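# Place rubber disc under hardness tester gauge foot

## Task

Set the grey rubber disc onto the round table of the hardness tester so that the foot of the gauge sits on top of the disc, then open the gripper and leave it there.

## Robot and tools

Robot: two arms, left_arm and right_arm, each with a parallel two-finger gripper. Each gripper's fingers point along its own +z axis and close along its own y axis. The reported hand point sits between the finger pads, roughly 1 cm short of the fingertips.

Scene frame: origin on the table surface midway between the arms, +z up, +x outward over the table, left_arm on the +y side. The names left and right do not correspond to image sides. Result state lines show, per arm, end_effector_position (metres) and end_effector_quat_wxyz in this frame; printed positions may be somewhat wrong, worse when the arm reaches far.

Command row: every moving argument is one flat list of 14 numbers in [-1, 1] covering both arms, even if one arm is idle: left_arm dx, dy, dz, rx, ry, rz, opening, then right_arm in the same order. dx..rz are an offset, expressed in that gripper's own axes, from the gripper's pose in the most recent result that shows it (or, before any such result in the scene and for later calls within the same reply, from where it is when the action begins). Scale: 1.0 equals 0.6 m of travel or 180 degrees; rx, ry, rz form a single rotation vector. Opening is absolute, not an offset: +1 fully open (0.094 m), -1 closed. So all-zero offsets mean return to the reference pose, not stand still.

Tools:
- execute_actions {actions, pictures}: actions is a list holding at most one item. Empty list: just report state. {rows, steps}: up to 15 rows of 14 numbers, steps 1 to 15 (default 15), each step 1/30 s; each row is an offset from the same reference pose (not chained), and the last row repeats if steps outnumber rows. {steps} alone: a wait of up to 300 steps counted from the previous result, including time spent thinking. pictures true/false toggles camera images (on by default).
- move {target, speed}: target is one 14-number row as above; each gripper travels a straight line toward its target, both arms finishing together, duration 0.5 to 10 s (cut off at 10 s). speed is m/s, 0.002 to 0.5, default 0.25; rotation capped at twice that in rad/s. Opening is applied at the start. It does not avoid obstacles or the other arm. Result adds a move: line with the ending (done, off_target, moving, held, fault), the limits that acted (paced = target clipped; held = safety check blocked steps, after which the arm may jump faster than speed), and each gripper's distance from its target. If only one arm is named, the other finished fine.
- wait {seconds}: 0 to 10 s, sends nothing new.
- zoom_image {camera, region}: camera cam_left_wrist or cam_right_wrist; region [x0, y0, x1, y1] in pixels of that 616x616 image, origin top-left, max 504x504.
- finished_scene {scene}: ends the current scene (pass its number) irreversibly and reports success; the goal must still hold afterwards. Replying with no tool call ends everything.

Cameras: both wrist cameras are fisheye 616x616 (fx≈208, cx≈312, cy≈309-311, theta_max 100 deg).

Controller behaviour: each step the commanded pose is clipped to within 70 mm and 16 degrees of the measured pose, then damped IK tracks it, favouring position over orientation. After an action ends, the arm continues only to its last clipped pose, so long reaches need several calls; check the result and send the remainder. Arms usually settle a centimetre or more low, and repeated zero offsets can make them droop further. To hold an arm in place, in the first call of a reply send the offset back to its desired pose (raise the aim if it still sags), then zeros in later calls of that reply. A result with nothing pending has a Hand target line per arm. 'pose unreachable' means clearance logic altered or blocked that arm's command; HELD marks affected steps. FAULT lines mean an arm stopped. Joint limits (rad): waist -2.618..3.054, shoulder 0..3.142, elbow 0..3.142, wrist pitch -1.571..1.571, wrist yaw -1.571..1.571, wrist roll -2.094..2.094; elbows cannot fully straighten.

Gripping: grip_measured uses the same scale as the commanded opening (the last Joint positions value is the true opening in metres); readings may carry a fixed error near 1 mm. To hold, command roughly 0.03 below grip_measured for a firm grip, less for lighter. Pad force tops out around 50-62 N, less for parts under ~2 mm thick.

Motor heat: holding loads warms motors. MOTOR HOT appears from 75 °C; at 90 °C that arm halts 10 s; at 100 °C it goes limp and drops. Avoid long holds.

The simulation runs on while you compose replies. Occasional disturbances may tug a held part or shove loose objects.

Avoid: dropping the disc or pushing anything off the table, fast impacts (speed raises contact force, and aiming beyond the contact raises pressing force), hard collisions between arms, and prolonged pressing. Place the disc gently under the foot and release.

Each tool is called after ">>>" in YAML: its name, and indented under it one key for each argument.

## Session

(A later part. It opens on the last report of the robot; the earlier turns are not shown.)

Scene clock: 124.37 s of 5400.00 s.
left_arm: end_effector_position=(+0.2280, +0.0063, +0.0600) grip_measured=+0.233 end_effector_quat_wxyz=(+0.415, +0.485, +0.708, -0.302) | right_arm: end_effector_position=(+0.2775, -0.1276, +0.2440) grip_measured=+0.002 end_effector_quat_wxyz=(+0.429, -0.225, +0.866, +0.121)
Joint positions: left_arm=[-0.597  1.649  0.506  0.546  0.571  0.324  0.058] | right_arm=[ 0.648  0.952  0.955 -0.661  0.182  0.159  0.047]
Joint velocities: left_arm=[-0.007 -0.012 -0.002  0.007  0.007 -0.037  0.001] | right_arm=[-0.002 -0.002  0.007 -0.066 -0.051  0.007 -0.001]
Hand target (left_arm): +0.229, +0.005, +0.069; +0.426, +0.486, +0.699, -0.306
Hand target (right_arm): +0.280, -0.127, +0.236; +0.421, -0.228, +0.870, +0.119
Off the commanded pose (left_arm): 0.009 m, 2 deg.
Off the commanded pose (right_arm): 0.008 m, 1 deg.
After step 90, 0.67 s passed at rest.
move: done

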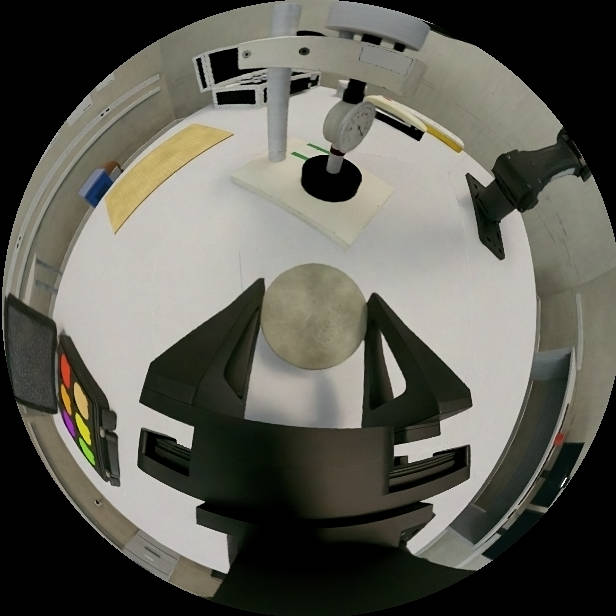

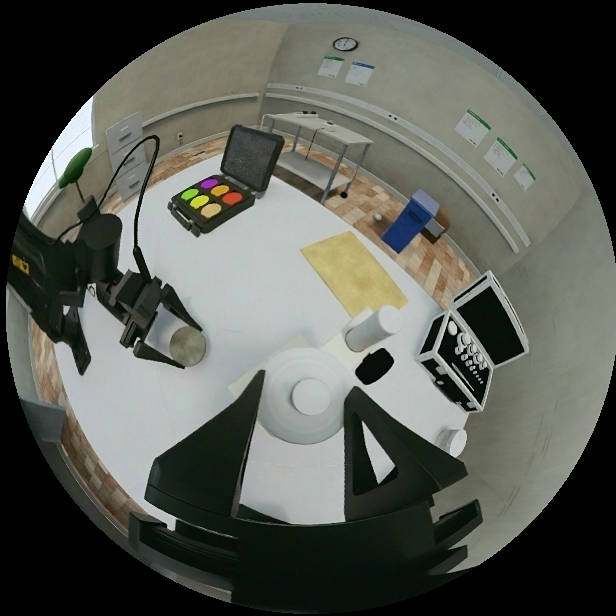

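>>> move:
  target: [-0.015,0,-0.005,0,-0.008,0.004,0.19, 0,-0.005,0,0,0,0,-0.4]
  speed: 0.02

>>> move:
  target: [0,0,0,0,0,0,0.19, 0,0,0,0,0,0,-0.65]
  speed: 0.02

Scene clock: 127.80 s of 5400.00 s.
left_arm: end_effector_position=(+0.2280, +0.0063, +0.0600) grip_measured=+0.233 end_effector_quat_wxyz=(+0.415, +0.485, +0.708, -0.302) | right_arm: end_effector_position=(+0.2779, -0.1279, +0.2440) grip_measured=-0.398 end_effector_quat_wxyz=(+0.429, -0.225, +0.866, +0.121)
Joint positions: left_arm=[-0.597  1.649  0.506  0.546  0.571  0.324  0.058] | right_arm=[ 0.644  0.952  0.954 -0.66   0.178  0.156  0.028]
Joint velocities: left_arm=[ 0.017 -0.007  0.012  0.037  0.066  0.007  0.   ] | right_arm=[ 0.007 -0.012 -0.007  0.022 -0.007 -0.007 -0.   ]
Hand target (left_arm): +0.229, +0.005, +0.069; +0.426, +0.486, +0.699, -0.306
Hand target (right_arm): +0.279, -0.130, +0.244; +0.430, -0.225, +0.866, +0.121
Off the commanded pose (left_arm): 0.009 m, 2 deg.
Off the commanded pose (right_arm): 0.003 m, 0 deg.
move: done

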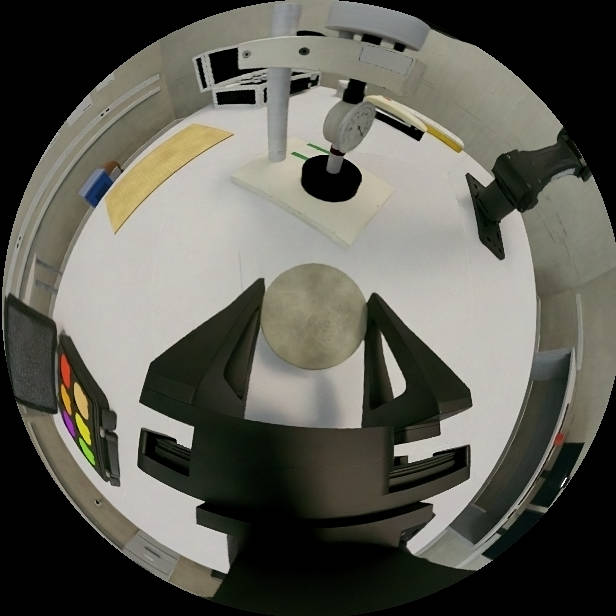

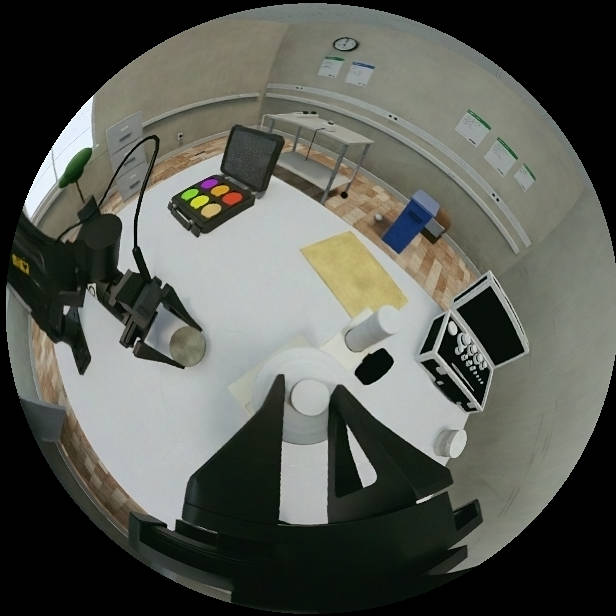

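Scene clock: 128.30 s of 5400.00 s.
left_arm: end_effector_position=(+0.2280, +0.0063, +0.0600) grip_measured=+0.233 end_effector_quat_wxyz=(+0.415, +0.485, +0.708, -0.302) | right_arm: end_effector_position=(+0.2782, -0.1283, +0.2440) grip_measured=-0.628 end_effector_quat_wxyz=(+0.430, -0.225, +0.866, +0.120)
Joint positions: left_arm=[-0.597  1.649  0.506  0.546  0.571  0.324  0.058] | right_arm=[ 0.644  0.952  0.954 -0.66   0.181  0.156  0.017]
Joint velocities: left_arm=[-0.007  0.007  0.012  0.066  0.066 -0.007 -0.   ] | right_arm=[ 0.002 -0.007 -0.007  0.051 -0.037 -0.051  0.001]
Hand target (left_arm): +0.228, +0.006, +0.060; +0.415, +0.485, +0.708, -0.302
Hand target (right_arm): +0.278, -0.128, +0.244; +0.429, -0.225, +0.866, +0.121
Off the commanded pose (left_arm): 0.000 m, 0 deg.
Off the commanded pose (right_arm): 0.001 m, 0 deg.
move: done

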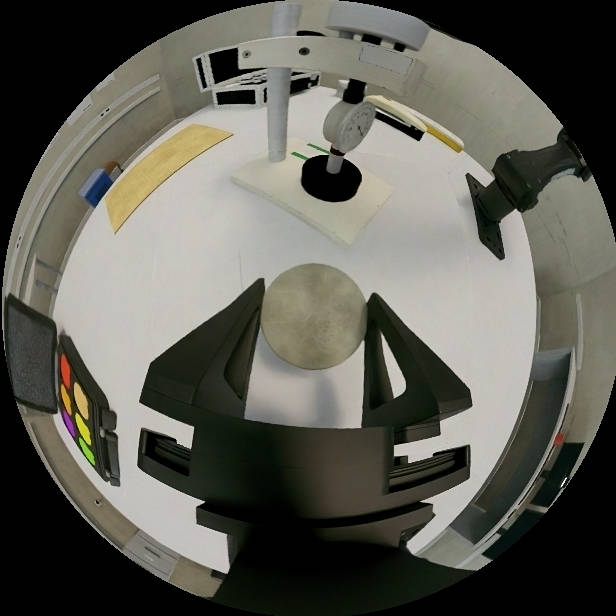

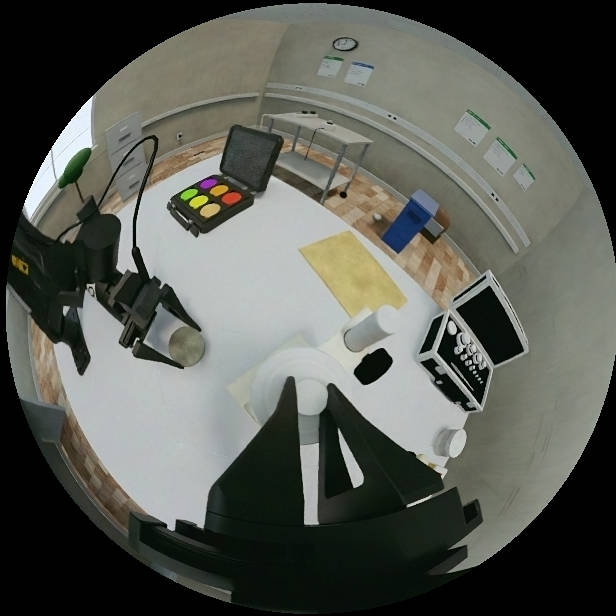

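>>> zoom_image:
  camera: "cam_right_wrist"
  region: [230, 330, 390, 470]

>>> zoom_image:
  camera: "cam_left_wrist"
  region: [220, 0, 460, 260]

Region (230, 330, 390, 470) of cam_right_wrist's 616x616 image, scaled by 3.150, with more detail than that image has; it fills the top 441 rows of this view, and the rest is white.

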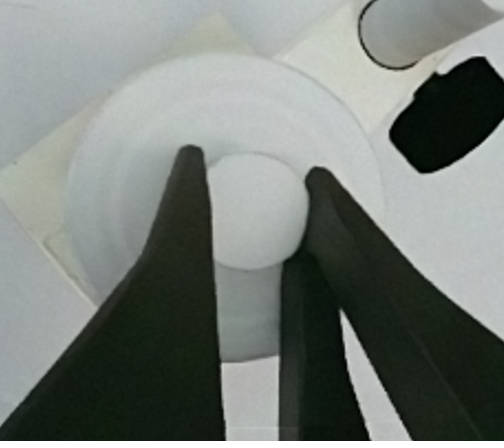

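Region (220, 0, 460, 260) of cam_left_wrist's 616x616 image, scaled by 1.938, with more detail than that image has; it fills the left 465 columns of this view, and the rest is white.

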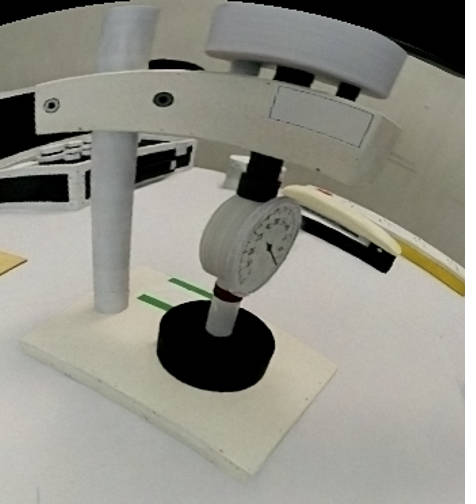

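>>> move:
  target: [-0.059,0,0.11,-0.002,-0.011,0.009,0.19, -0.04,0,-0.03,0,0,0,-0.68]
  speed: 0.04

Scene clock: 138.10 s of 5400.00 s.
left_arm: end_effector_position=(+0.2466, -0.0545, +0.0491) grip_measured=+0.233 end_effector_quat_wxyz=(+0.417, +0.492, +0.703, -0.300) | right_arm: end_effector_position=(+0.2782, -0.1284, +0.2467) grip_measured=-0.628 end_effector_quat_wxyz=(+0.407, -0.231, +0.878, +0.107)
Joint positions: left_arm=[-0.731  1.858  0.695  0.606  0.462  0.258  0.058] | right_arm=[ 0.644  1.002  1.031 -0.746  0.181  0.156  0.017]
Joint velocities: left_arm=[ 0.002 -0.002 -0.017  0.051 -0.037 -0.022 -0.001] | right_arm=[-0.002 -0.007  0.002  0.037 -0.022  0.007  0.001]
Hand target (left_arm): +0.253, -0.063, +0.061; +0.433, +0.489, +0.694, -0.302
Hand target (right_arm): +0.278, -0.129, +0.274; +0.430, -0.225, +0.866, +0.120
Off the commanded pose (left_arm): 0.016 m, 2 deg.
Off the commanded pose (right_arm): 0.027 m, 3 deg.
After step 90, 4.63 s passed at rest.
move: off_target (left_arm, right_arm)

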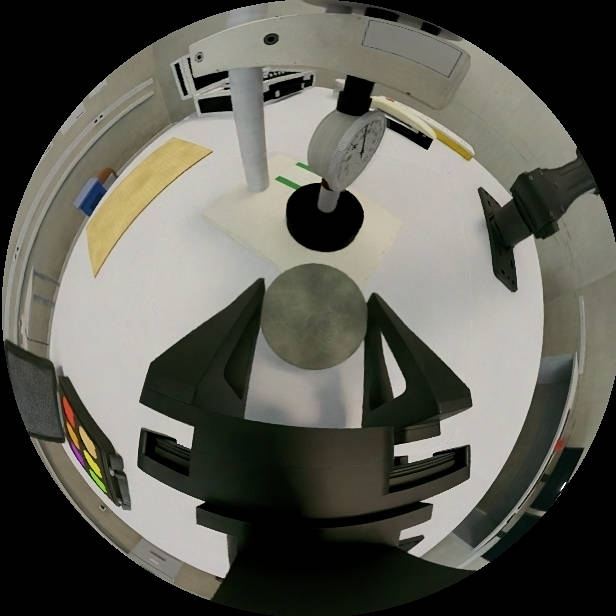

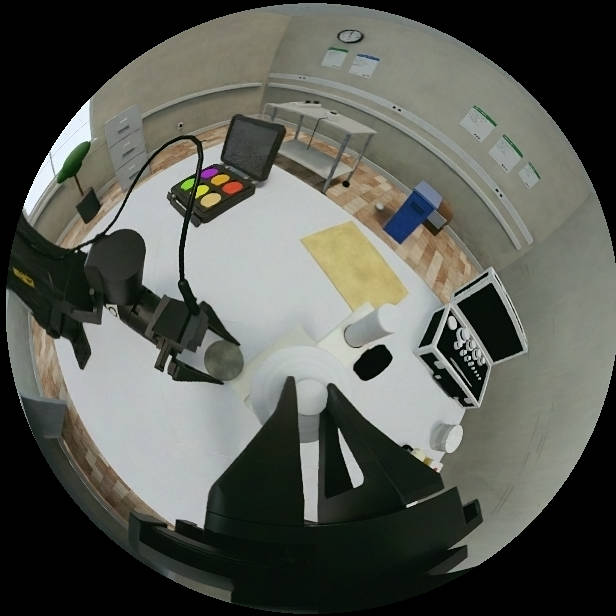

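>>> move:
  target: [-0.015,0,-0.005,0,-0.009,0,0.19, -0.057,0,-0.049,0,-0.02,0,-0.68]
  speed: 0.03

Scene clock: 142.53 s of 5400.00 s.
left_arm: end_effector_position=(+0.2469, -0.0544, +0.0490) grip_measured=+0.233 end_effector_quat_wxyz=(+0.416, +0.490, +0.705, -0.300) | right_arm: end_effector_position=(+0.2781, -0.1284, +0.2509) grip_measured=-0.628 end_effector_quat_wxyz=(+0.391, -0.234, +0.884, +0.099)
Joint positions: left_arm=[-0.731  1.858  0.695  0.606  0.46   0.254  0.058] | right_arm=[ 0.644  1.037  1.092 -0.81   0.181  0.157  0.017]
Joint velocities: left_arm=[ 0.012  0.007 -0.017 -0.037  0.081 -0.037 -0.001] | right_arm=[ 0.022 -0.012  0.002 -0.051  0.007  0.022 -0.001]
Hand target (left_arm): +0.247, -0.056, +0.058; +0.426, +0.488, +0.697, -0.306
Hand target (right_arm): +0.277, -0.129, +0.291; +0.434, -0.227, +0.864, +0.115
Off the commanded pose (left_arm): 0.010 m, 2 deg.
Off the commanded pose (right_arm): 0.041 m, 6 deg.
move: off_target (right_arm)

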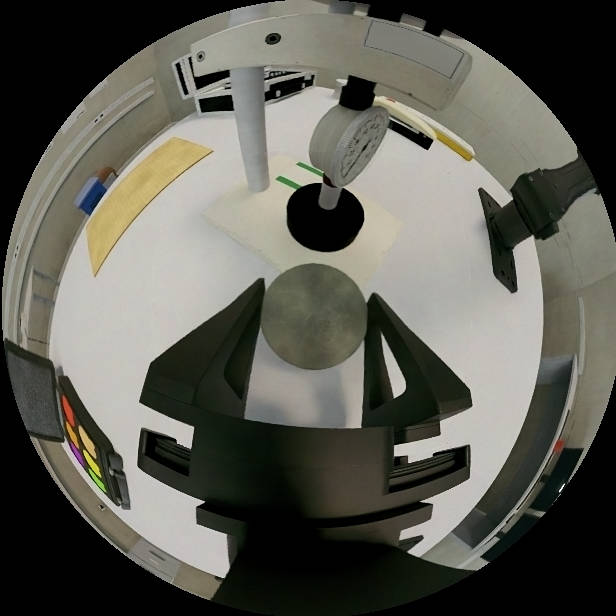

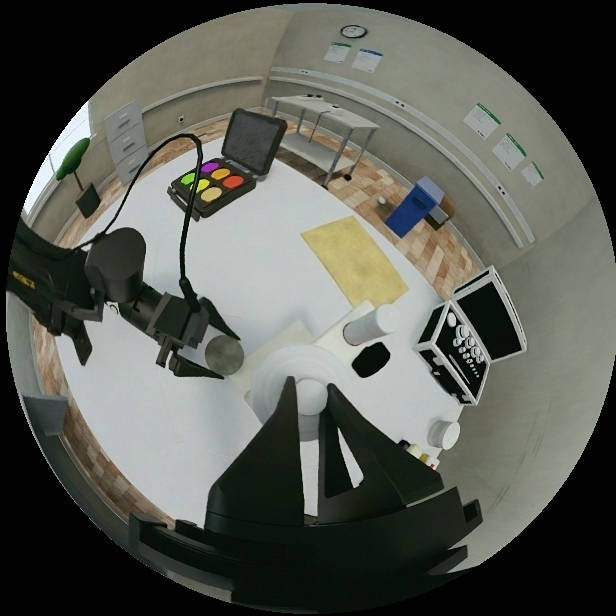

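>>> execute_actions:
  actions:
    - {"rows":[[-0.015,0,-0.005,0,-0.009,0,0.19,-0.053,0,-0.048,0,-0.033,0,-0.68],[-0.015,0,-0.005,0,-0.009,0,0.19,-0.055,0,-0.050,0,-0.033,0,-0.68],[-0.015,0,-0.005,0,-0.009,0,0.19,-0.057,0,-0.052,0,-0.033,0,-0.68],[-0.015,0,-0.005,0,-0.009,0,0.19,-0.059,0,-0.054,0,-0.033,0,-0.68],[-0.015,0,-0.005,0,-0.009,0,0.19,-0.061,0,-0.055,0,-0.033,0,-0.68],[-0.015,0,-0.005,0,-0.009,0,0.19,-0.063,0,-0.057,0,-0.033,0,-0.68],[-0.015,0,-0.005,0,-0.009,0,0.19,-0.065,0,-0.059,0,-0.033,0,-0.68],[-0.015,0,-0.005,0,-0.009,0,0.19,-0.067,0,-0.061,0,-0.033,0,-0.68],[-0.015,0,-0.005,0,-0.009,0,0.19,-0.069,0,-0.0625,0,-0.033,0,-0.68],[-0.015,0,-0.005,0,-0.009,0,0.19,-0.071,0,-0.064,0,-0.033,0,-0.68]],"steps":15}
  pictures: false

>>> wait:
  seconds: 0.7

Scene clock: 148.70 s of 5400.00 s.
left_arm: end_effector_position=(+0.2469, -0.0544, +0.0490) grip_measured=+0.233 end_effector_quat_wxyz=(+0.416, +0.489, +0.705, -0.300) | right_arm: end_effector_position=(+0.2776, -0.1286, +0.2613) grip_measured=-0.628 end_effector_quat_wxyz=(+0.383, -0.236, +0.888, +0.095)
Joint positions: left_arm=[-0.731  1.858  0.695  0.606  0.46   0.251  0.058] | right_arm=[ 0.645  1.064  1.162 -0.873  0.181  0.157  0.017]
Joint velocities: left_arm=[-0.002 -0.007  0.012  0.007  0.037  0.037  0.   ] | right_arm=[0.007 0.027 0.012 0.022 0.022 0.051 0.   ]
Hand target (left_arm): +0.247, -0.056, +0.058; +0.426, +0.486, +0.699, -0.307
Hand target (right_arm): +0.277, -0.129, +0.307; +0.436, -0.228, +0.863, +0.113
Off the commanded pose (left_arm): 0.009 m, 2 deg.
Off the commanded pose (right_arm): 0.047 m, 7 deg.
Steps of this call (steps 1 to 90: nothing new was sent; then 2.67 s passed at rest; steps 91 to 105: all 15 steps of this action). Readings (end_effector_position):
91: left_arm (+0.2469, -0.0544, +0.0490) | right_arm (+0.2781, -0.1284, +0.2509)
92: left_arm (+0.2469, -0.0544, +0.0490) | right_arm (+0.2781, -0.1284, +0.2512)
94: left_arm (+0.2469, -0.0544, +0.0490) | right_arm (+0.2782, -0.1284, +0.2527)
98: left_arm (+0.2469, -0.0544, +0.0490) | right_arm (+0.2781, -0.1284, +0.2584)
105: the state above

Scene clock: 149.40 s of 5400.00 s.
left_arm: end_effector_position=(+0.2469, -0.0544, +0.0490) grip_measured=+0.233 end_effector_quat_wxyz=(+0.416, +0.489, +0.705, -0.300) | right_arm: end_effector_position=(+0.2775, -0.1287, +0.2612) grip_measured=-0.628 end_effector_quat_wxyz=(+0.383, -0.236, +0.888, +0.095)
Joint positions: left_arm=[-0.731  1.858  0.695  0.606  0.46   0.251  0.058] | right_arm=[ 0.645  1.065  1.163 -0.874  0.181  0.158  0.017]
Joint velocities: left_arm=[-0.002 -0.007 -0.007 -0.051  0.051  0.037 -0.   ] | right_arm=[ 0.007  0.002 -0.002  0.022 -0.022  0.007 -0.   ]
Hand target (left_arm): +0.247, -0.056, +0.058; +0.426, +0.486, +0.699, -0.307
Hand target (right_arm): +0.277, -0.129, +0.307; +0.436, -0.228, +0.863, +0.113
Off the commanded pose (left_arm): 0.009 m, 2 deg.
Off the commanded pose (right_arm): 0.047 m, 7 deg.
Steps of this call (steps 1 to 21: nothing new was sent). Readings (end_effector_position):
1: left_arm (+0.2469, -0.0544, +0.0490) | right_arm (+0.2776, -0.1286, +0.2613)
2: left_arm (+0.2469, -0.0544, +0.0490) | right_arm (+0.2776, -0.1286, +0.2612)
4: left_arm (+0.2469, -0.0544, +0.0490) | right_arm (+0.2775, -0.1287, +0.2611)
8: left_arm (+0.2469, -0.0544, +0.0490) | right_arm (+0.2775, -0.1287, +0.2612)
21: the state above

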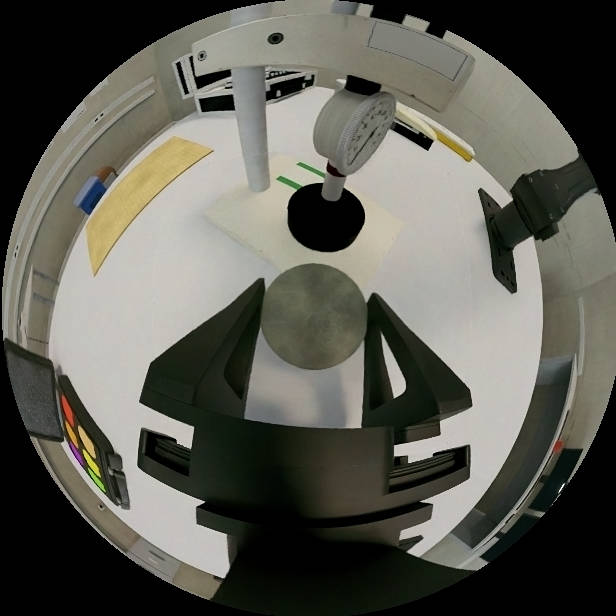

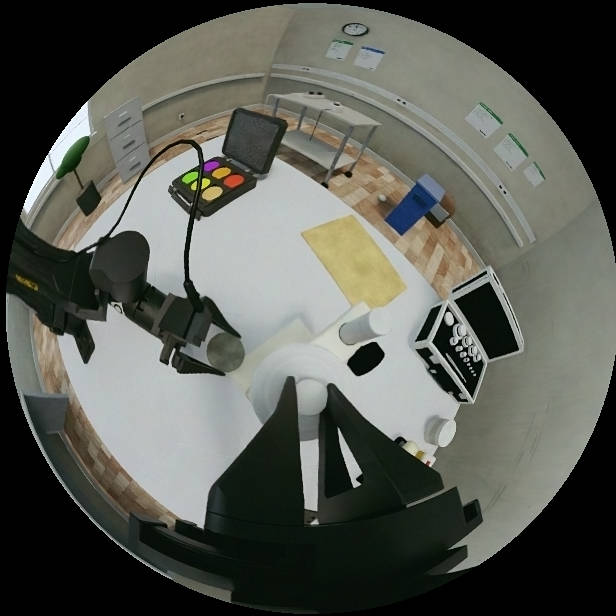

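>>> execute_actions:
  actions:
    - {"rows":[[-0.018,0,0.002,0,-0.01,0.004,0.19,-0.052,0,-0.0495,0,-0.035,0,-0.68],[-0.021,0,0.007,0,-0.01,0.004,0.19,-0.052,0,-0.0495,0,-0.035,0,-0.68],[-0.024,0,0.012,0,-0.01,0.004,0.19,-0.052,0,-0.0495,0,-0.035,0,-0.68],[-0.027,0,0.017,0,-0.01,0.004,0.19,-0.052,0,-0.0495,0,-0.035,0,-0.68],[-0.030,0,0.022,0,-0.01,0.004,0.19,-0.052,0,-0.0495,0,-0.035,0,-0.68],[-0.033,0,0.027,0,-0.01,0.004,0.19,-0.052,0,-0.0495,0,-0.035,0,-0.68],[-0.035,0,0.032,0,-0.01,0.004,0.19,-0.052,0,-0.0495,0,-0.035,0,-0.68],[-0.038,0,0.037,0,-0.01,0.004,0.19,-0.052,0,-0.0495,0,-0.035,0,-0.68],[-0.041,0,0.042,0,-0.01,0.004,0.19,-0.052,0,-0.0495,0,-0.035,0,-0.68],[-0.044,0,0.047,0,-0.01,0.004,0.19,-0.052,0,-0.0495,0,-0.035,0,-0.68],[-0.046,0,0.051,0,-0.01,0.004,0.19,-0.052,0,-0.0495,0,-0.035,0,-0.68]],"steps":15}
  pictures: false

>>> wait:
  seconds: 0.6

Scene clock: 157.93 s of 5400.00 s.
left_arm: end_effector_position=(+0.2547, -0.0859, +0.0527) grip_measured=+0.233 end_effector_quat_wxyz=(+0.422, +0.494, +0.696, -0.306) | right_arm: end_effector_position=(+0.2775, -0.1287, +0.2612) grip_measured=-0.628 end_effector_quat_wxyz=(+0.383, -0.236, +0.888, +0.095)
Joint positions: left_arm=[-0.78   1.932  0.802  0.602  0.433  0.231  0.058] | right_arm=[ 0.645  1.065  1.163 -0.874  0.181  0.158  0.017]
Joint velocities: left_arm=[-0.017  0.017  0.037 -0.022 -0.022  0.037  0.001] | right_arm=[ 0.007 -0.012 -0.007 -0.081 -0.037 -0.037  0.   ]
Hand target (left_arm): +0.260, -0.092, +0.059; +0.429, +0.489, +0.695, -0.306
Hand target (right_arm): +0.276, -0.129, +0.303; +0.431, -0.230, +0.866, +0.109
Off the commanded pose (left_arm): 0.011 m, 1 deg.
Off the commanded pose (right_arm): 0.043 m, 6 deg.
Steps of this call (steps 1 to 90: nothing new was sent; then 5.03 s passed at rest; steps 91 to 105: all 15 steps of this action). Readings (end_effector_position):
91: left_arm (+0.2469, -0.0545, +0.0492) | right_arm (+0.2775, -0.1287, +0.2612)
92: left_arm (+0.2470, -0.0545, +0.0493) | right_arm (+0.2775, -0.1287, +0.2612)
94: left_arm (+0.2464, -0.0557, +0.0491) | right_arm (+0.2775, -0.1287, +0.2612)
98: left_arm (+0.2483, -0.0677, +0.0491) | right_arm (+0.2775, -0.1287, +0.2612)
105: the state above

Scene clock: 158.53 s of 5400.00 s.
left_arm: end_effector_position=(+0.2553, -0.0851, +0.0514) grip_measured=+0.233 end_effector_quat_wxyz=(+0.420, +0.492, +0.699, -0.303) | right_arm: end_effector_position=(+0.2775, -0.1287, +0.2612) grip_measured=-0.628 end_effector_quat_wxyz=(+0.383, -0.236, +0.888, +0.095)
Joint positions: left_arm=[-0.78   1.933  0.803  0.597  0.427  0.227  0.058] | right_arm=[ 0.645  1.065  1.163 -0.874  0.181  0.158  0.017]
Joint velocities: left_arm=[ 0.002  0.012  0.027 -0.066 -0.037  0.022 -0.   ] | right_arm=[-0.007 -0.012 -0.002 -0.051 -0.037  0.022 -0.   ]
Hand target (left_arm): +0.260, -0.092, +0.059; +0.429, +0.489, +0.696, -0.306
Hand target (right_arm): +0.276, -0.129, +0.303; +0.431, -0.230, +0.866, +0.109
Off the commanded pose (left_arm): 0.011 m, 1 deg.
Off the commanded pose (right_arm): 0.043 m, 6 deg.
Steps of this call (steps 1 to 18: nothing new was sent). Readings (end_effector_position):
1: left_arm (+0.2550, -0.0860, +0.0526) | right_arm (+0.2775, -0.1287, +0.2612)
2: left_arm (+0.2552, -0.0858, +0.0525) | right_arm (+0.2775, -0.1287, +0.2612)
4: left_arm (+0.2552, -0.0856, +0.0521) | right_arm (+0.2775, -0.1287, +0.2612)
8: left_arm (+0.2553, -0.0853, +0.0516) | right_arm (+0.2775, -0.1287, +0.2612)
18: the state above

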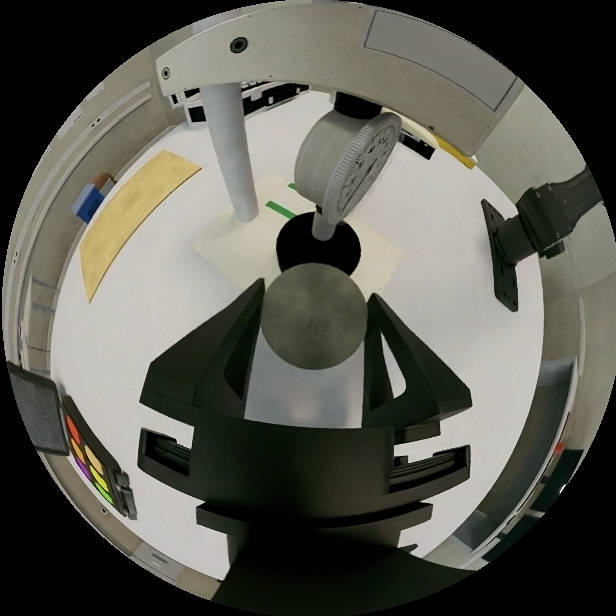

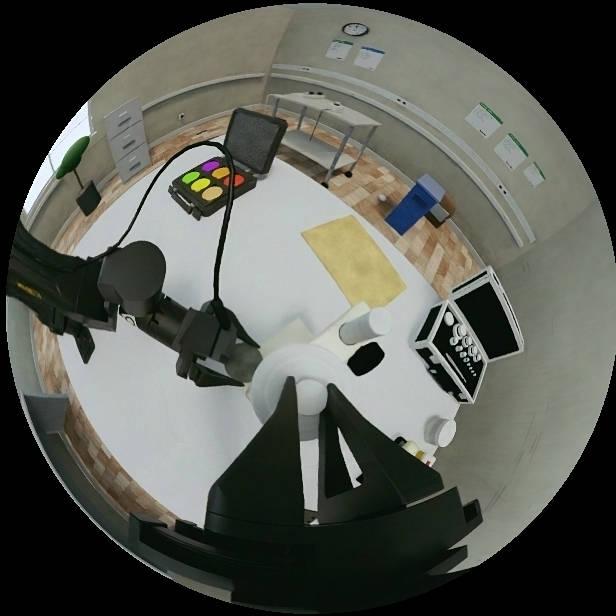

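>>> execute_actions:
  actions:
    - {"rows":[[-0.008,0,0,0,-0.005,0,0.19,-0.052,0,-0.0495,0,-0.035,0,-0.68],[-0.005,0,0,0,-0.005,0,0.19,-0.052,0,-0.0495,0,-0.035,0,-0.68],[-0.002,0,0,0,-0.005,0,0.19,-0.052,0,-0.0495,0,-0.035,0,-0.68],[0.001,0,0.001,0,-0.005,0,0.19,-0.052,0,-0.0495,0,-0.035,0,-0.68],[0.004,0,0.002,0,-0.005,0,0.19,-0.052,0,-0.0495,0,-0.035,0,-0.68],[0.007,0,0.004,0,-0.005,0,0.19,-0.052,0,-0.0495,0,-0.035,0,-0.68],[0.010,0,0.005,0,-0.005,0,0.19,-0.052,0,-0.0495,0,-0.035,0,-0.68],[0.013,0,0.007,0,-0.005,0,0.19,-0.052,0,-0.0495,0,-0.035,0,-0.68],[0.016,0,0.008,0,-0.005,0,0.19,-0.052,0,-0.0495,0,-0.035,0,-0.68]],"steps":15}
  pictures: false

>>> wait:
  seconds: 0.5

Scene clock: 165.00 s of 5400.00 s.
left_arm: end_effector_position=(+0.2564, -0.0862, +0.0417) grip_measured=+0.233 end_effector_quat_wxyz=(+0.425, +0.492, +0.697, -0.304) | right_arm: end_effector_position=(+0.2775, -0.1287, +0.2612) grip_measured=-0.628 end_effector_quat_wxyz=(+0.383, -0.236, +0.888, +0.095)
Joint positions: left_arm=[-0.78   1.974  0.795  0.657  0.427  0.227  0.058] | right_arm=[ 0.645  1.065  1.163 -0.874  0.181  0.158  0.017]
Joint velocities: left_arm=[-0.007 -0.012 -0.002 -0.051  0.007 -0.095  0.   ] | right_arm=[-0.007 -0.037  0.002 -0.095  0.037  0.007 -0.001]
Hand target (left_arm): +0.255, -0.085, +0.041; +0.426, +0.490, +0.696, -0.307
Hand target (right_arm): +0.276, -0.129, +0.303; +0.431, -0.230, +0.866, +0.109
Off the commanded pose (left_arm): 0.002 m, 0 deg.
Off the commanded pose (right_arm): 0.043 m, 6 deg.
Steps of this call (steps 1 to 90: nothing new was sent; then 2.97 s passed at rest; steps 91 to 105: all 15 steps of this action). Readings (end_effector_position):
91: left_arm (+0.2553, -0.0851, +0.0514) | right_arm (+0.2775, -0.1287, +0.2612)
92: left_arm (+0.2553, -0.0851, +0.0514) | right_arm (+0.2775, -0.1287, +0.2612)
94: left_arm (+0.2556, -0.0854, +0.0518) | right_arm (+0.2775, -0.1287, +0.2612)
98: left_arm (+0.2569, -0.0866, +0.0492) | right_arm (+0.2775, -0.1287, +0.2612)
105: the state above

Scene clock: 165.50 s of 5400.00 s.
left_arm: end_effector_position=(+0.2565, -0.0862, +0.0419) grip_measured=+0.233 end_effector_quat_wxyz=(+0.425, +0.492, +0.696, -0.304) | right_arm: end_effector_position=(+0.2775, -0.1287, +0.2612) grip_measured=-0.628 end_effector_quat_wxyz=(+0.383, -0.236, +0.888, +0.095)
Joint positions: left_arm=[-0.78   1.974  0.795  0.657  0.427  0.227  0.058] | right_arm=[ 0.645  1.065  1.163 -0.874  0.181  0.158  0.017]
Joint velocities: left_arm=[-0.002 -0.002 -0.017  0.007 -0.022 -0.007 -0.   ] | right_arm=[-0.002 -0.017  0.007  0.037 -0.007  0.051  0.001]
Hand target (left_arm): +0.255, -0.085, +0.041; +0.426, +0.490, +0.696, -0.307
Hand target (right_arm): +0.276, -0.129, +0.303; +0.431, -0.230, +0.866, +0.109
Off the commanded pose (left_arm): 0.002 m, 0 deg.
Off the commanded pose (right_arm): 0.043 m, 6 deg.
Steps of this call (steps 1 to 15: nothing new was sent). Readings (end_effector_position):
1: left_arm (+0.2564, -0.0862, +0.0417) | right_arm (+0.2775, -0.1287, +0.2612)
2: left_arm (+0.2565, -0.0862, +0.0418) | right_arm (+0.2775, -0.1287, +0.2612)
4: left_arm (+0.2565, -0.0862, +0.0419) | right_arm (+0.2775, -0.1287, +0.2612)
8: left_arm (+0.2565, -0.0862, +0.0419) | right_arm (+0.2775, -0.1287, +0.2612)
15: the state above

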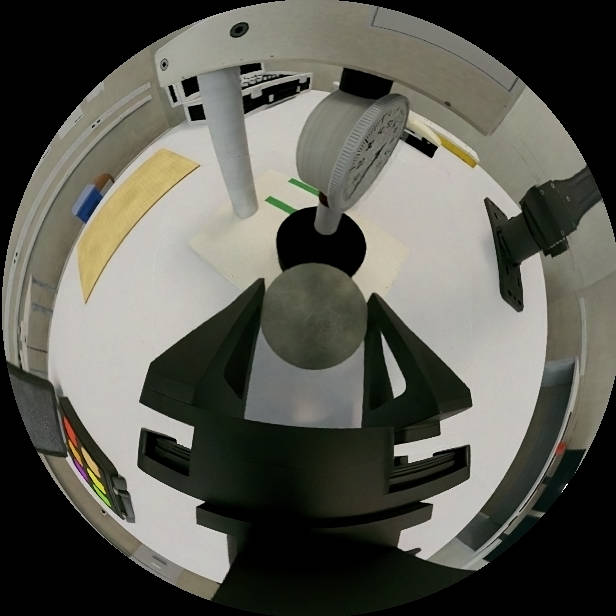

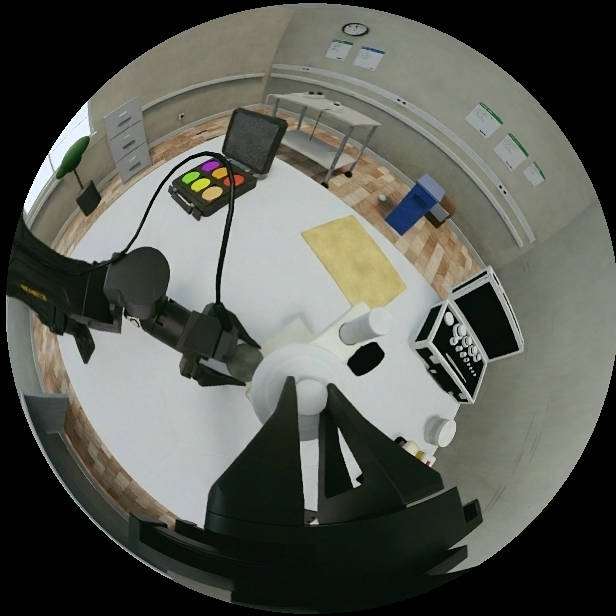

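>>> execute_actions:
  actions:
    - {"rows":[[0.003,0,0.001,0,0,0,0.19,-0.052,0,-0.0495,0,-0.035,0,-0.68],[0.004,0,0.002,0,0,0,0.19,-0.052,0,-0.0495,0,-0.035,0,-0.68],[0.005,0,0.002,0,0,0,0.19,-0.052,0,-0.0495,0,-0.035,0,-0.68],[0.006,0,0.003,0,0,0,0.19,-0.052,0,-0.0495,0,-0.035,0,-0.68],[0.007,0,0.003,0,0,0,0.19,-0.052,0,-0.0495,0,-0.035,0,-0.68],[0.008,0,0.004,0,0,0,0.19,-0.052,0,-0.0495,0,-0.035,0,-0.68]],"steps":15}

Scene clock: 169.03 s of 5400.00 s.
left_arm: end_effector_position=(+0.2574, -0.0871, +0.0409) grip_measured=+0.233 end_effector_quat_wxyz=(+0.428, +0.492, +0.694, -0.305) | right_arm: end_effector_position=(+0.2775, -0.1287, +0.2612) grip_measured=-0.628 end_effector_quat_wxyz=(+0.383, -0.236, +0.888, +0.095)
Joint positions: left_arm=[-0.78   1.984  0.795  0.675  0.427  0.227  0.058] | right_arm=[ 0.645  1.065  1.163 -0.874  0.181  0.158  0.017]
Joint velocities: left_arm=[ 0.002 -0.002 -0.017  0.007  0.066 -0.037 -0.   ] | right_arm=[-0.012  0.002  0.007  0.066  0.007  0.007 -0.001]
Hand target (left_arm): +0.256, -0.086, +0.037; +0.425, +0.492, +0.697, -0.304
Hand target (right_arm): +0.276, -0.129, +0.303; +0.431, -0.230, +0.866, +0.109
Off the commanded pose (left_arm): 0.005 m, 0 deg.
Off the commanded pose (right_arm): 0.043 m, 6 deg.
Steps of this call (steps 1 to 90: nothing new was sent; then 0.03 s passed at rest; steps 91 to 105: all 15 steps of this action). Readings (end_effector_position):
91: left_arm (+0.2565, -0.0862, +0.0419) | right_arm (+0.2775, -0.1287, +0.2612)
92: left_arm (+0.2565, -0.0862, +0.0419) | right_arm (+0.2775, -0.1287, +0.2612)
94: left_arm (+0.2565, -0.0862, +0.0415) | right_arm (+0.2775, -0.1287, +0.2612)
98: left_arm (+0.2571, -0.0868, +0.0409) | right_arm (+0.2775, -0.1287, +0.2612)
105: the state above

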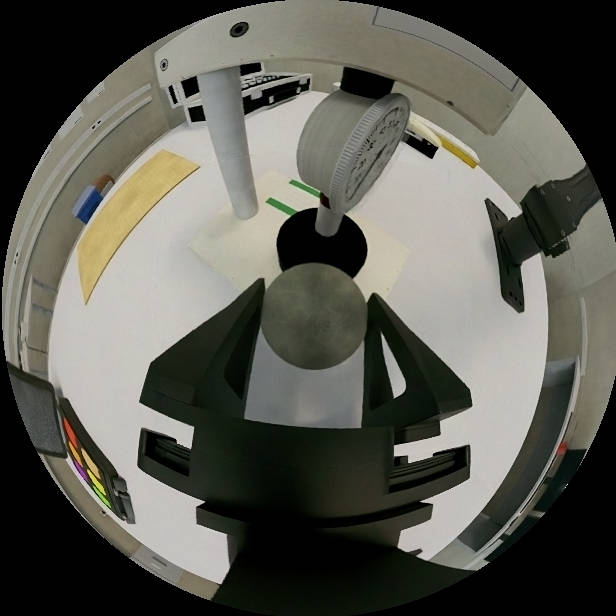

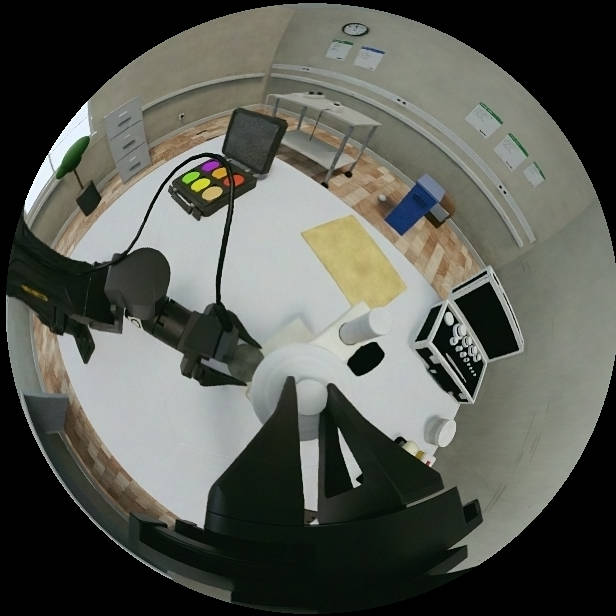

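>>> execute_actions:
  actions:
    - {"rows":[[-0.006,0,-0.003,0,-0.004,0,0.19,-0.052,0,-0.0495,0,-0.035,0,-0.68],[-0.012,0,-0.006,0,-0.006,0,0.19,-0.052,0,-0.0495,0,-0.035,0,-0.68],[-0.014,0,-0.002,0,-0.006,0,0.19,-0.052,0,-0.0495,0,-0.035,0,-0.68],[-0.016,0,0.002,0,-0.006,0,0.19,-0.052,0,-0.0495,0,-0.035,0,-0.68],[-0.018,0,0.006,0,-0.006,0,0.19,-0.052,0,-0.0495,0,-0.035,0,-0.68],[-0.020,0.001,0.010,0,-0.006,0,0.19,-0.052,0,-0.0495,0,-0.035,0,-0.68],[-0.022,0.001,0.014,0,-0.006,0,0.19,-0.052,0,-0.0495,0,-0.035,0,-0.68],[-0.024,0.001,0.018,0,-0.006,0,0.19,-0.052,0,-0.0495,0,-0.035,0,-0.68],[-0.026,0.002,0.022,0,-0.006,0,0.19,-0.052,0,-0.0495,0,-0.035,0,-0.68],[-0.028,0.002,0.026,0,-0.006,0,0.19,-0.052,0,-0.0495,0,-0.035,0,-0.68],[-0.030,0.002,0.030,0,-0.006,0,0.19,-0.052,0,-0.0495,0,-0.035,0,-0.68],[-0.032,0.003,0.034,0,-0.006,0,0.19,-0.052,0,-0.0495,0,-0.035,0,-0.68],[-0.034,0.003,0.038,0,-0.006,0,0.19,-0.052,0,-0.0495,0,-0.035,0,-0.68],[-0.036,0.003,0.041,0,-0.006,0,0.19,-0.052,0,-0.0495,0,-0.035,0,-0.68]],"steps":15}
  pictures: false

>>> wait:
  seconds: 0.6

Scene clock: 176.97 s of 5400.00 s.
left_arm: end_effector_position=(+0.2639, -0.1071, +0.0426) grip_measured=+0.233 end_effector_quat_wxyz=(+0.429, +0.493, +0.691, -0.308) | right_arm: end_effector_position=(+0.2775, -0.1287, +0.2612) grip_measured=-0.628 end_effector_quat_wxyz=(+0.383, -0.236, +0.888, +0.095)
Joint positions: left_arm=[-0.805  2.032  0.877  0.652  0.414  0.214  0.058] | right_arm=[ 0.645  1.065  1.163 -0.874  0.181  0.158  0.017]
Joint velocities: left_arm=[-0.061  0.134  0.227 -0.11  -0.066 -0.007  0.   ] | right_arm=[ 0.002  0.007 -0.012  0.051  0.022 -0.051 -0.001]
Hand target (left_arm): +0.269, -0.116, +0.050; +0.435, +0.489, +0.690, -0.309
Hand target (right_arm): +0.276, -0.129, +0.303; +0.431, -0.230, +0.866, +0.109
Off the commanded pose (left_arm): 0.013 m, 1 deg.
Off the commanded pose (right_arm): 0.043 m, 6 deg.
Steps of this call (steps 1 to 90: nothing new was sent; then 4.43 s passed at rest; steps 91 to 105: all 15 steps of this action). Readings (end_effector_position):
91: left_arm (+0.2575, -0.0871, +0.0411) | right_arm (+0.2775, -0.1287, +0.2612)
92: left_arm (+0.2575, -0.0871, +0.0411) | right_arm (+0.2775, -0.1287, +0.2612)
94: left_arm (+0.2575, -0.0871, +0.0411) | right_arm (+0.2775, -0.1287, +0.2612)
98: left_arm (+0.2579, -0.0891, +0.0417) | right_arm (+0.2775, -0.1287, +0.2612)
105: the state above

Scene clock: 177.57 s of 5400.00 s.
left_arm: end_effector_position=(+0.2644, -0.1094, +0.0420) grip_measured=+0.233 end_effector_quat_wxyz=(+0.428, +0.492, +0.693, -0.308) | right_arm: end_effector_position=(+0.2775, -0.1287, +0.2612) grip_measured=-0.628 end_effector_quat_wxyz=(+0.383, -0.236, +0.888, +0.095)
Joint positions: left_arm=[-0.809  2.037  0.887  0.644  0.409  0.211  0.058] | right_arm=[ 0.645  1.065  1.163 -0.874  0.181  0.158  0.017]
Joint velocities: left_arm=[-0.007 -0.012 -0.002 -0.037  0.051  0.022 -0.   ] | right_arm=[-0.017  0.007 -0.002 -0.095  0.022 -0.051  0.001]
Hand target (left_arm): +0.269, -0.116, +0.050; +0.435, +0.489, +0.690, -0.309
Hand target (right_arm): +0.276, -0.129, +0.303; +0.431, -0.230, +0.866, +0.109
Off the commanded pose (left_arm): 0.011 m, 1 deg.
Off the commanded pose (right_arm): 0.043 m, 6 deg.
Steps of this call (steps 1 to 18: nothing new was sent). Readings (end_effector_position):
1: left_arm (+0.2643, -0.1088, +0.0429) | right_arm (+0.2775, -0.1287, +0.2612)
2: left_arm (+0.2645, -0.1096, +0.0429) | right_arm (+0.2775, -0.1287, +0.2612)
4: left_arm (+0.2644, -0.1097, +0.0425) | right_arm (+0.2775, -0.1287, +0.2612)
8: left_arm (+0.2644, -0.1094, +0.0420) | right_arm (+0.2775, -0.1287, +0.2612)
18: the state above

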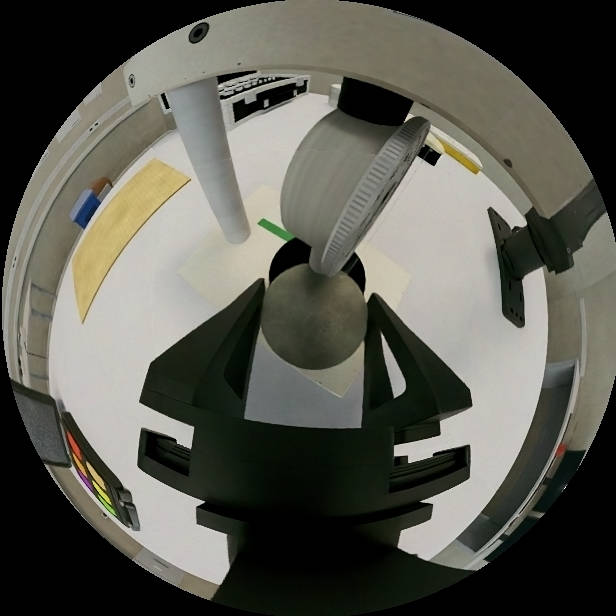

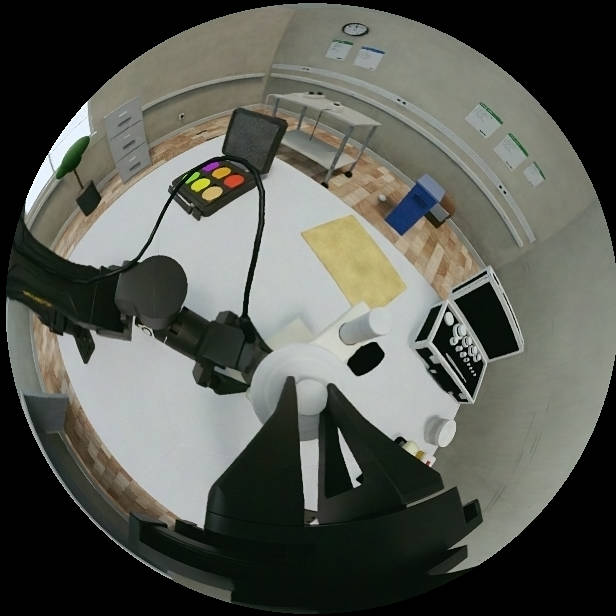

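>>> execute_actions:
  actions:
    - {"rows":[[-0.018,0.002,0.007,0,-0.005,0,0.19,-0.052,0,-0.0495,0,-0.035,0,-0.68],[-0.019,0.002,0.009,0,-0.005,0,0.19,-0.052,0,-0.0495,0,-0.035,0,-0.68],[-0.020,0.002,0.011,0,-0.005,0,0.19,-0.052,0,-0.0495,0,-0.035,0,-0.68],[-0.021,0.002,0.013,0,-0.005,0,0.19,-0.052,0,-0.0495,0,-0.035,0,-0.68],[-0.022,0.002,0.015,0,-0.005,0,0.19,-0.052,0,-0.0495,0,-0.035,0,-0.68],[-0.023,0.002,0.017,0,-0.005,0,0.19,-0.052,0,-0.0495,0,-0.035,0,-0.68],[-0.024,0.002,0.019,0,-0.005,0,0.19,-0.052,0,-0.0495,0,-0.035,0,-0.68],[-0.025,0.002,0.021,0,-0.005,0,0.19,-0.052,0,-0.0495,0,-0.035,0,-0.68],[-0.026,0.002,0.023,0,-0.005,0,0.19,-0.052,0,-0.0495,0,-0.035,0,-0.68],[-0.027,0.002,0.025,0,-0.005,0,0.19,-0.052,0,-0.0495,0,-0.035,0,-0.68]],"steps":15}
  pictures: false

>>> wait:
  seconds: 0.4

Scene clock: 184.30 s of 5400.00 s.
left_arm: end_effector_position=(+0.2683, -0.1210, +0.0426) grip_measured=+0.233 end_effector_quat_wxyz=(+0.427, +0.493, +0.692, -0.310) | right_arm: end_effector_position=(+0.2775, -0.1287, +0.2612) grip_measured=-0.628 end_effector_quat_wxyz=(+0.383, -0.236, +0.888, +0.095)
Joint positions: left_arm=[-0.822  2.065  0.939  0.623  0.402  0.203  0.058] | right_arm=[ 0.645  1.065  1.163 -0.874  0.181  0.158  0.017]
Joint velocities: left_arm=[ 0.007 -0.012  0.007 -0.051 -0.081  0.022 -0.   ] | right_arm=[ 0.002 -0.012 -0.007 -0.022 -0.037  0.022  0.   ]
Hand target (left_arm): +0.272, -0.128, +0.050; +0.433, +0.490, +0.689, -0.312
Hand target (right_arm): +0.276, -0.129, +0.303; +0.431, -0.230, +0.866, +0.109
Off the commanded pose (left_arm): 0.011 m, 1 deg.
Off the commanded pose (right_arm): 0.043 m, 6 deg.
Steps of this call (steps 1 to 90: nothing new was sent; then 3.23 s passed at rest; steps 91 to 105: all 15 steps of this action). Readings (end_effector_position):
91: left_arm (+0.2644, -0.1094, +0.0420) | right_arm (+0.2775, -0.1287, +0.2612)
92: left_arm (+0.2645, -0.1094, +0.0420) | right_arm (+0.2775, -0.1287, +0.2612)
94: left_arm (+0.2654, -0.1104, +0.0426) | right_arm (+0.2775, -0.1287, +0.2612)
98: left_arm (+0.2676, -0.1152, +0.0427) | right_arm (+0.2775, -0.1287, +0.2612)
105: the state above

Scene clock: 184.70 s of 5400.00 s.
left_arm: end_effector_position=(+0.2683, -0.1210, +0.0426) grip_measured=+0.233 end_effector_quat_wxyz=(+0.427, +0.493, +0.692, -0.310) | right_arm: end_effector_position=(+0.2775, -0.1287, +0.2612) grip_measured=-0.628 end_effector_quat_wxyz=(+0.383, -0.236, +0.888, +0.095)
Joint positions: left_arm=[-0.822  2.065  0.939  0.623  0.402  0.203  0.058] | right_arm=[ 0.645  1.065  1.163 -0.874  0.181  0.158  0.017]
Joint velocities: left_arm=[-0.007 -0.017 -0.027  0.022 -0.022 -0.007  0.   ] | right_arm=[ 0.017  0.002 -0.012 -0.007 -0.007 -0.022  0.   ]
Hand target (left_arm): +0.272, -0.128, +0.050; +0.433, +0.490, +0.689, -0.312
Hand target (right_arm): +0.276, -0.129, +0.303; +0.431, -0.230, +0.866, +0.109
Off the commanded pose (left_arm): 0.011 m, 1 deg.
Off the commanded pose (right_arm): 0.043 m, 6 deg.
Steps of this call (steps 1 to 12: nothing new was sent). Readings (end_effector_position):
1: left_arm (+0.2683, -0.1210, +0.0426) | right_arm (+0.2775, -0.1287, +0.2612)
2: left_arm (+0.2683, -0.1210, +0.0426) | right_arm (+0.2775, -0.1287, +0.2612)
4: left_arm (+0.2683, -0.1210, +0.0426) | right_arm (+0.2775, -0.1287, +0.2612)
8: left_arm (+0.2683, -0.1210, +0.0426) | right_arm (+0.2775, -0.1287, +0.2612)
12: the state above

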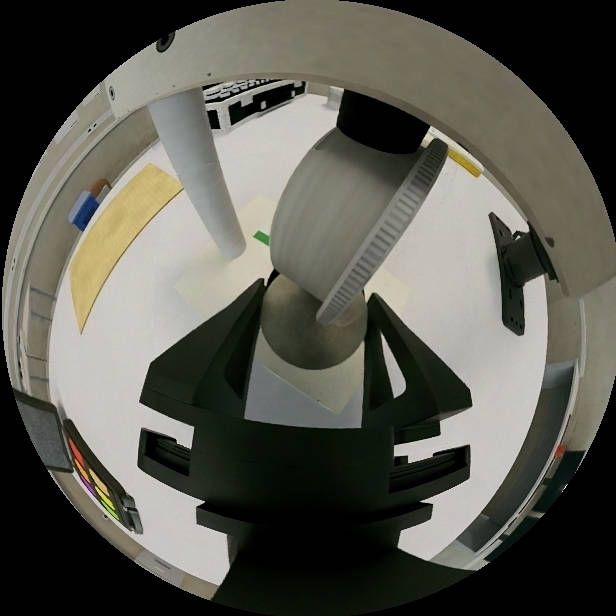

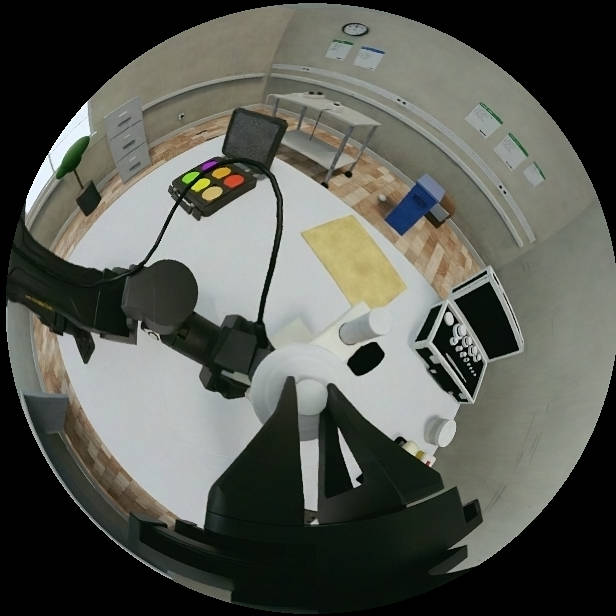

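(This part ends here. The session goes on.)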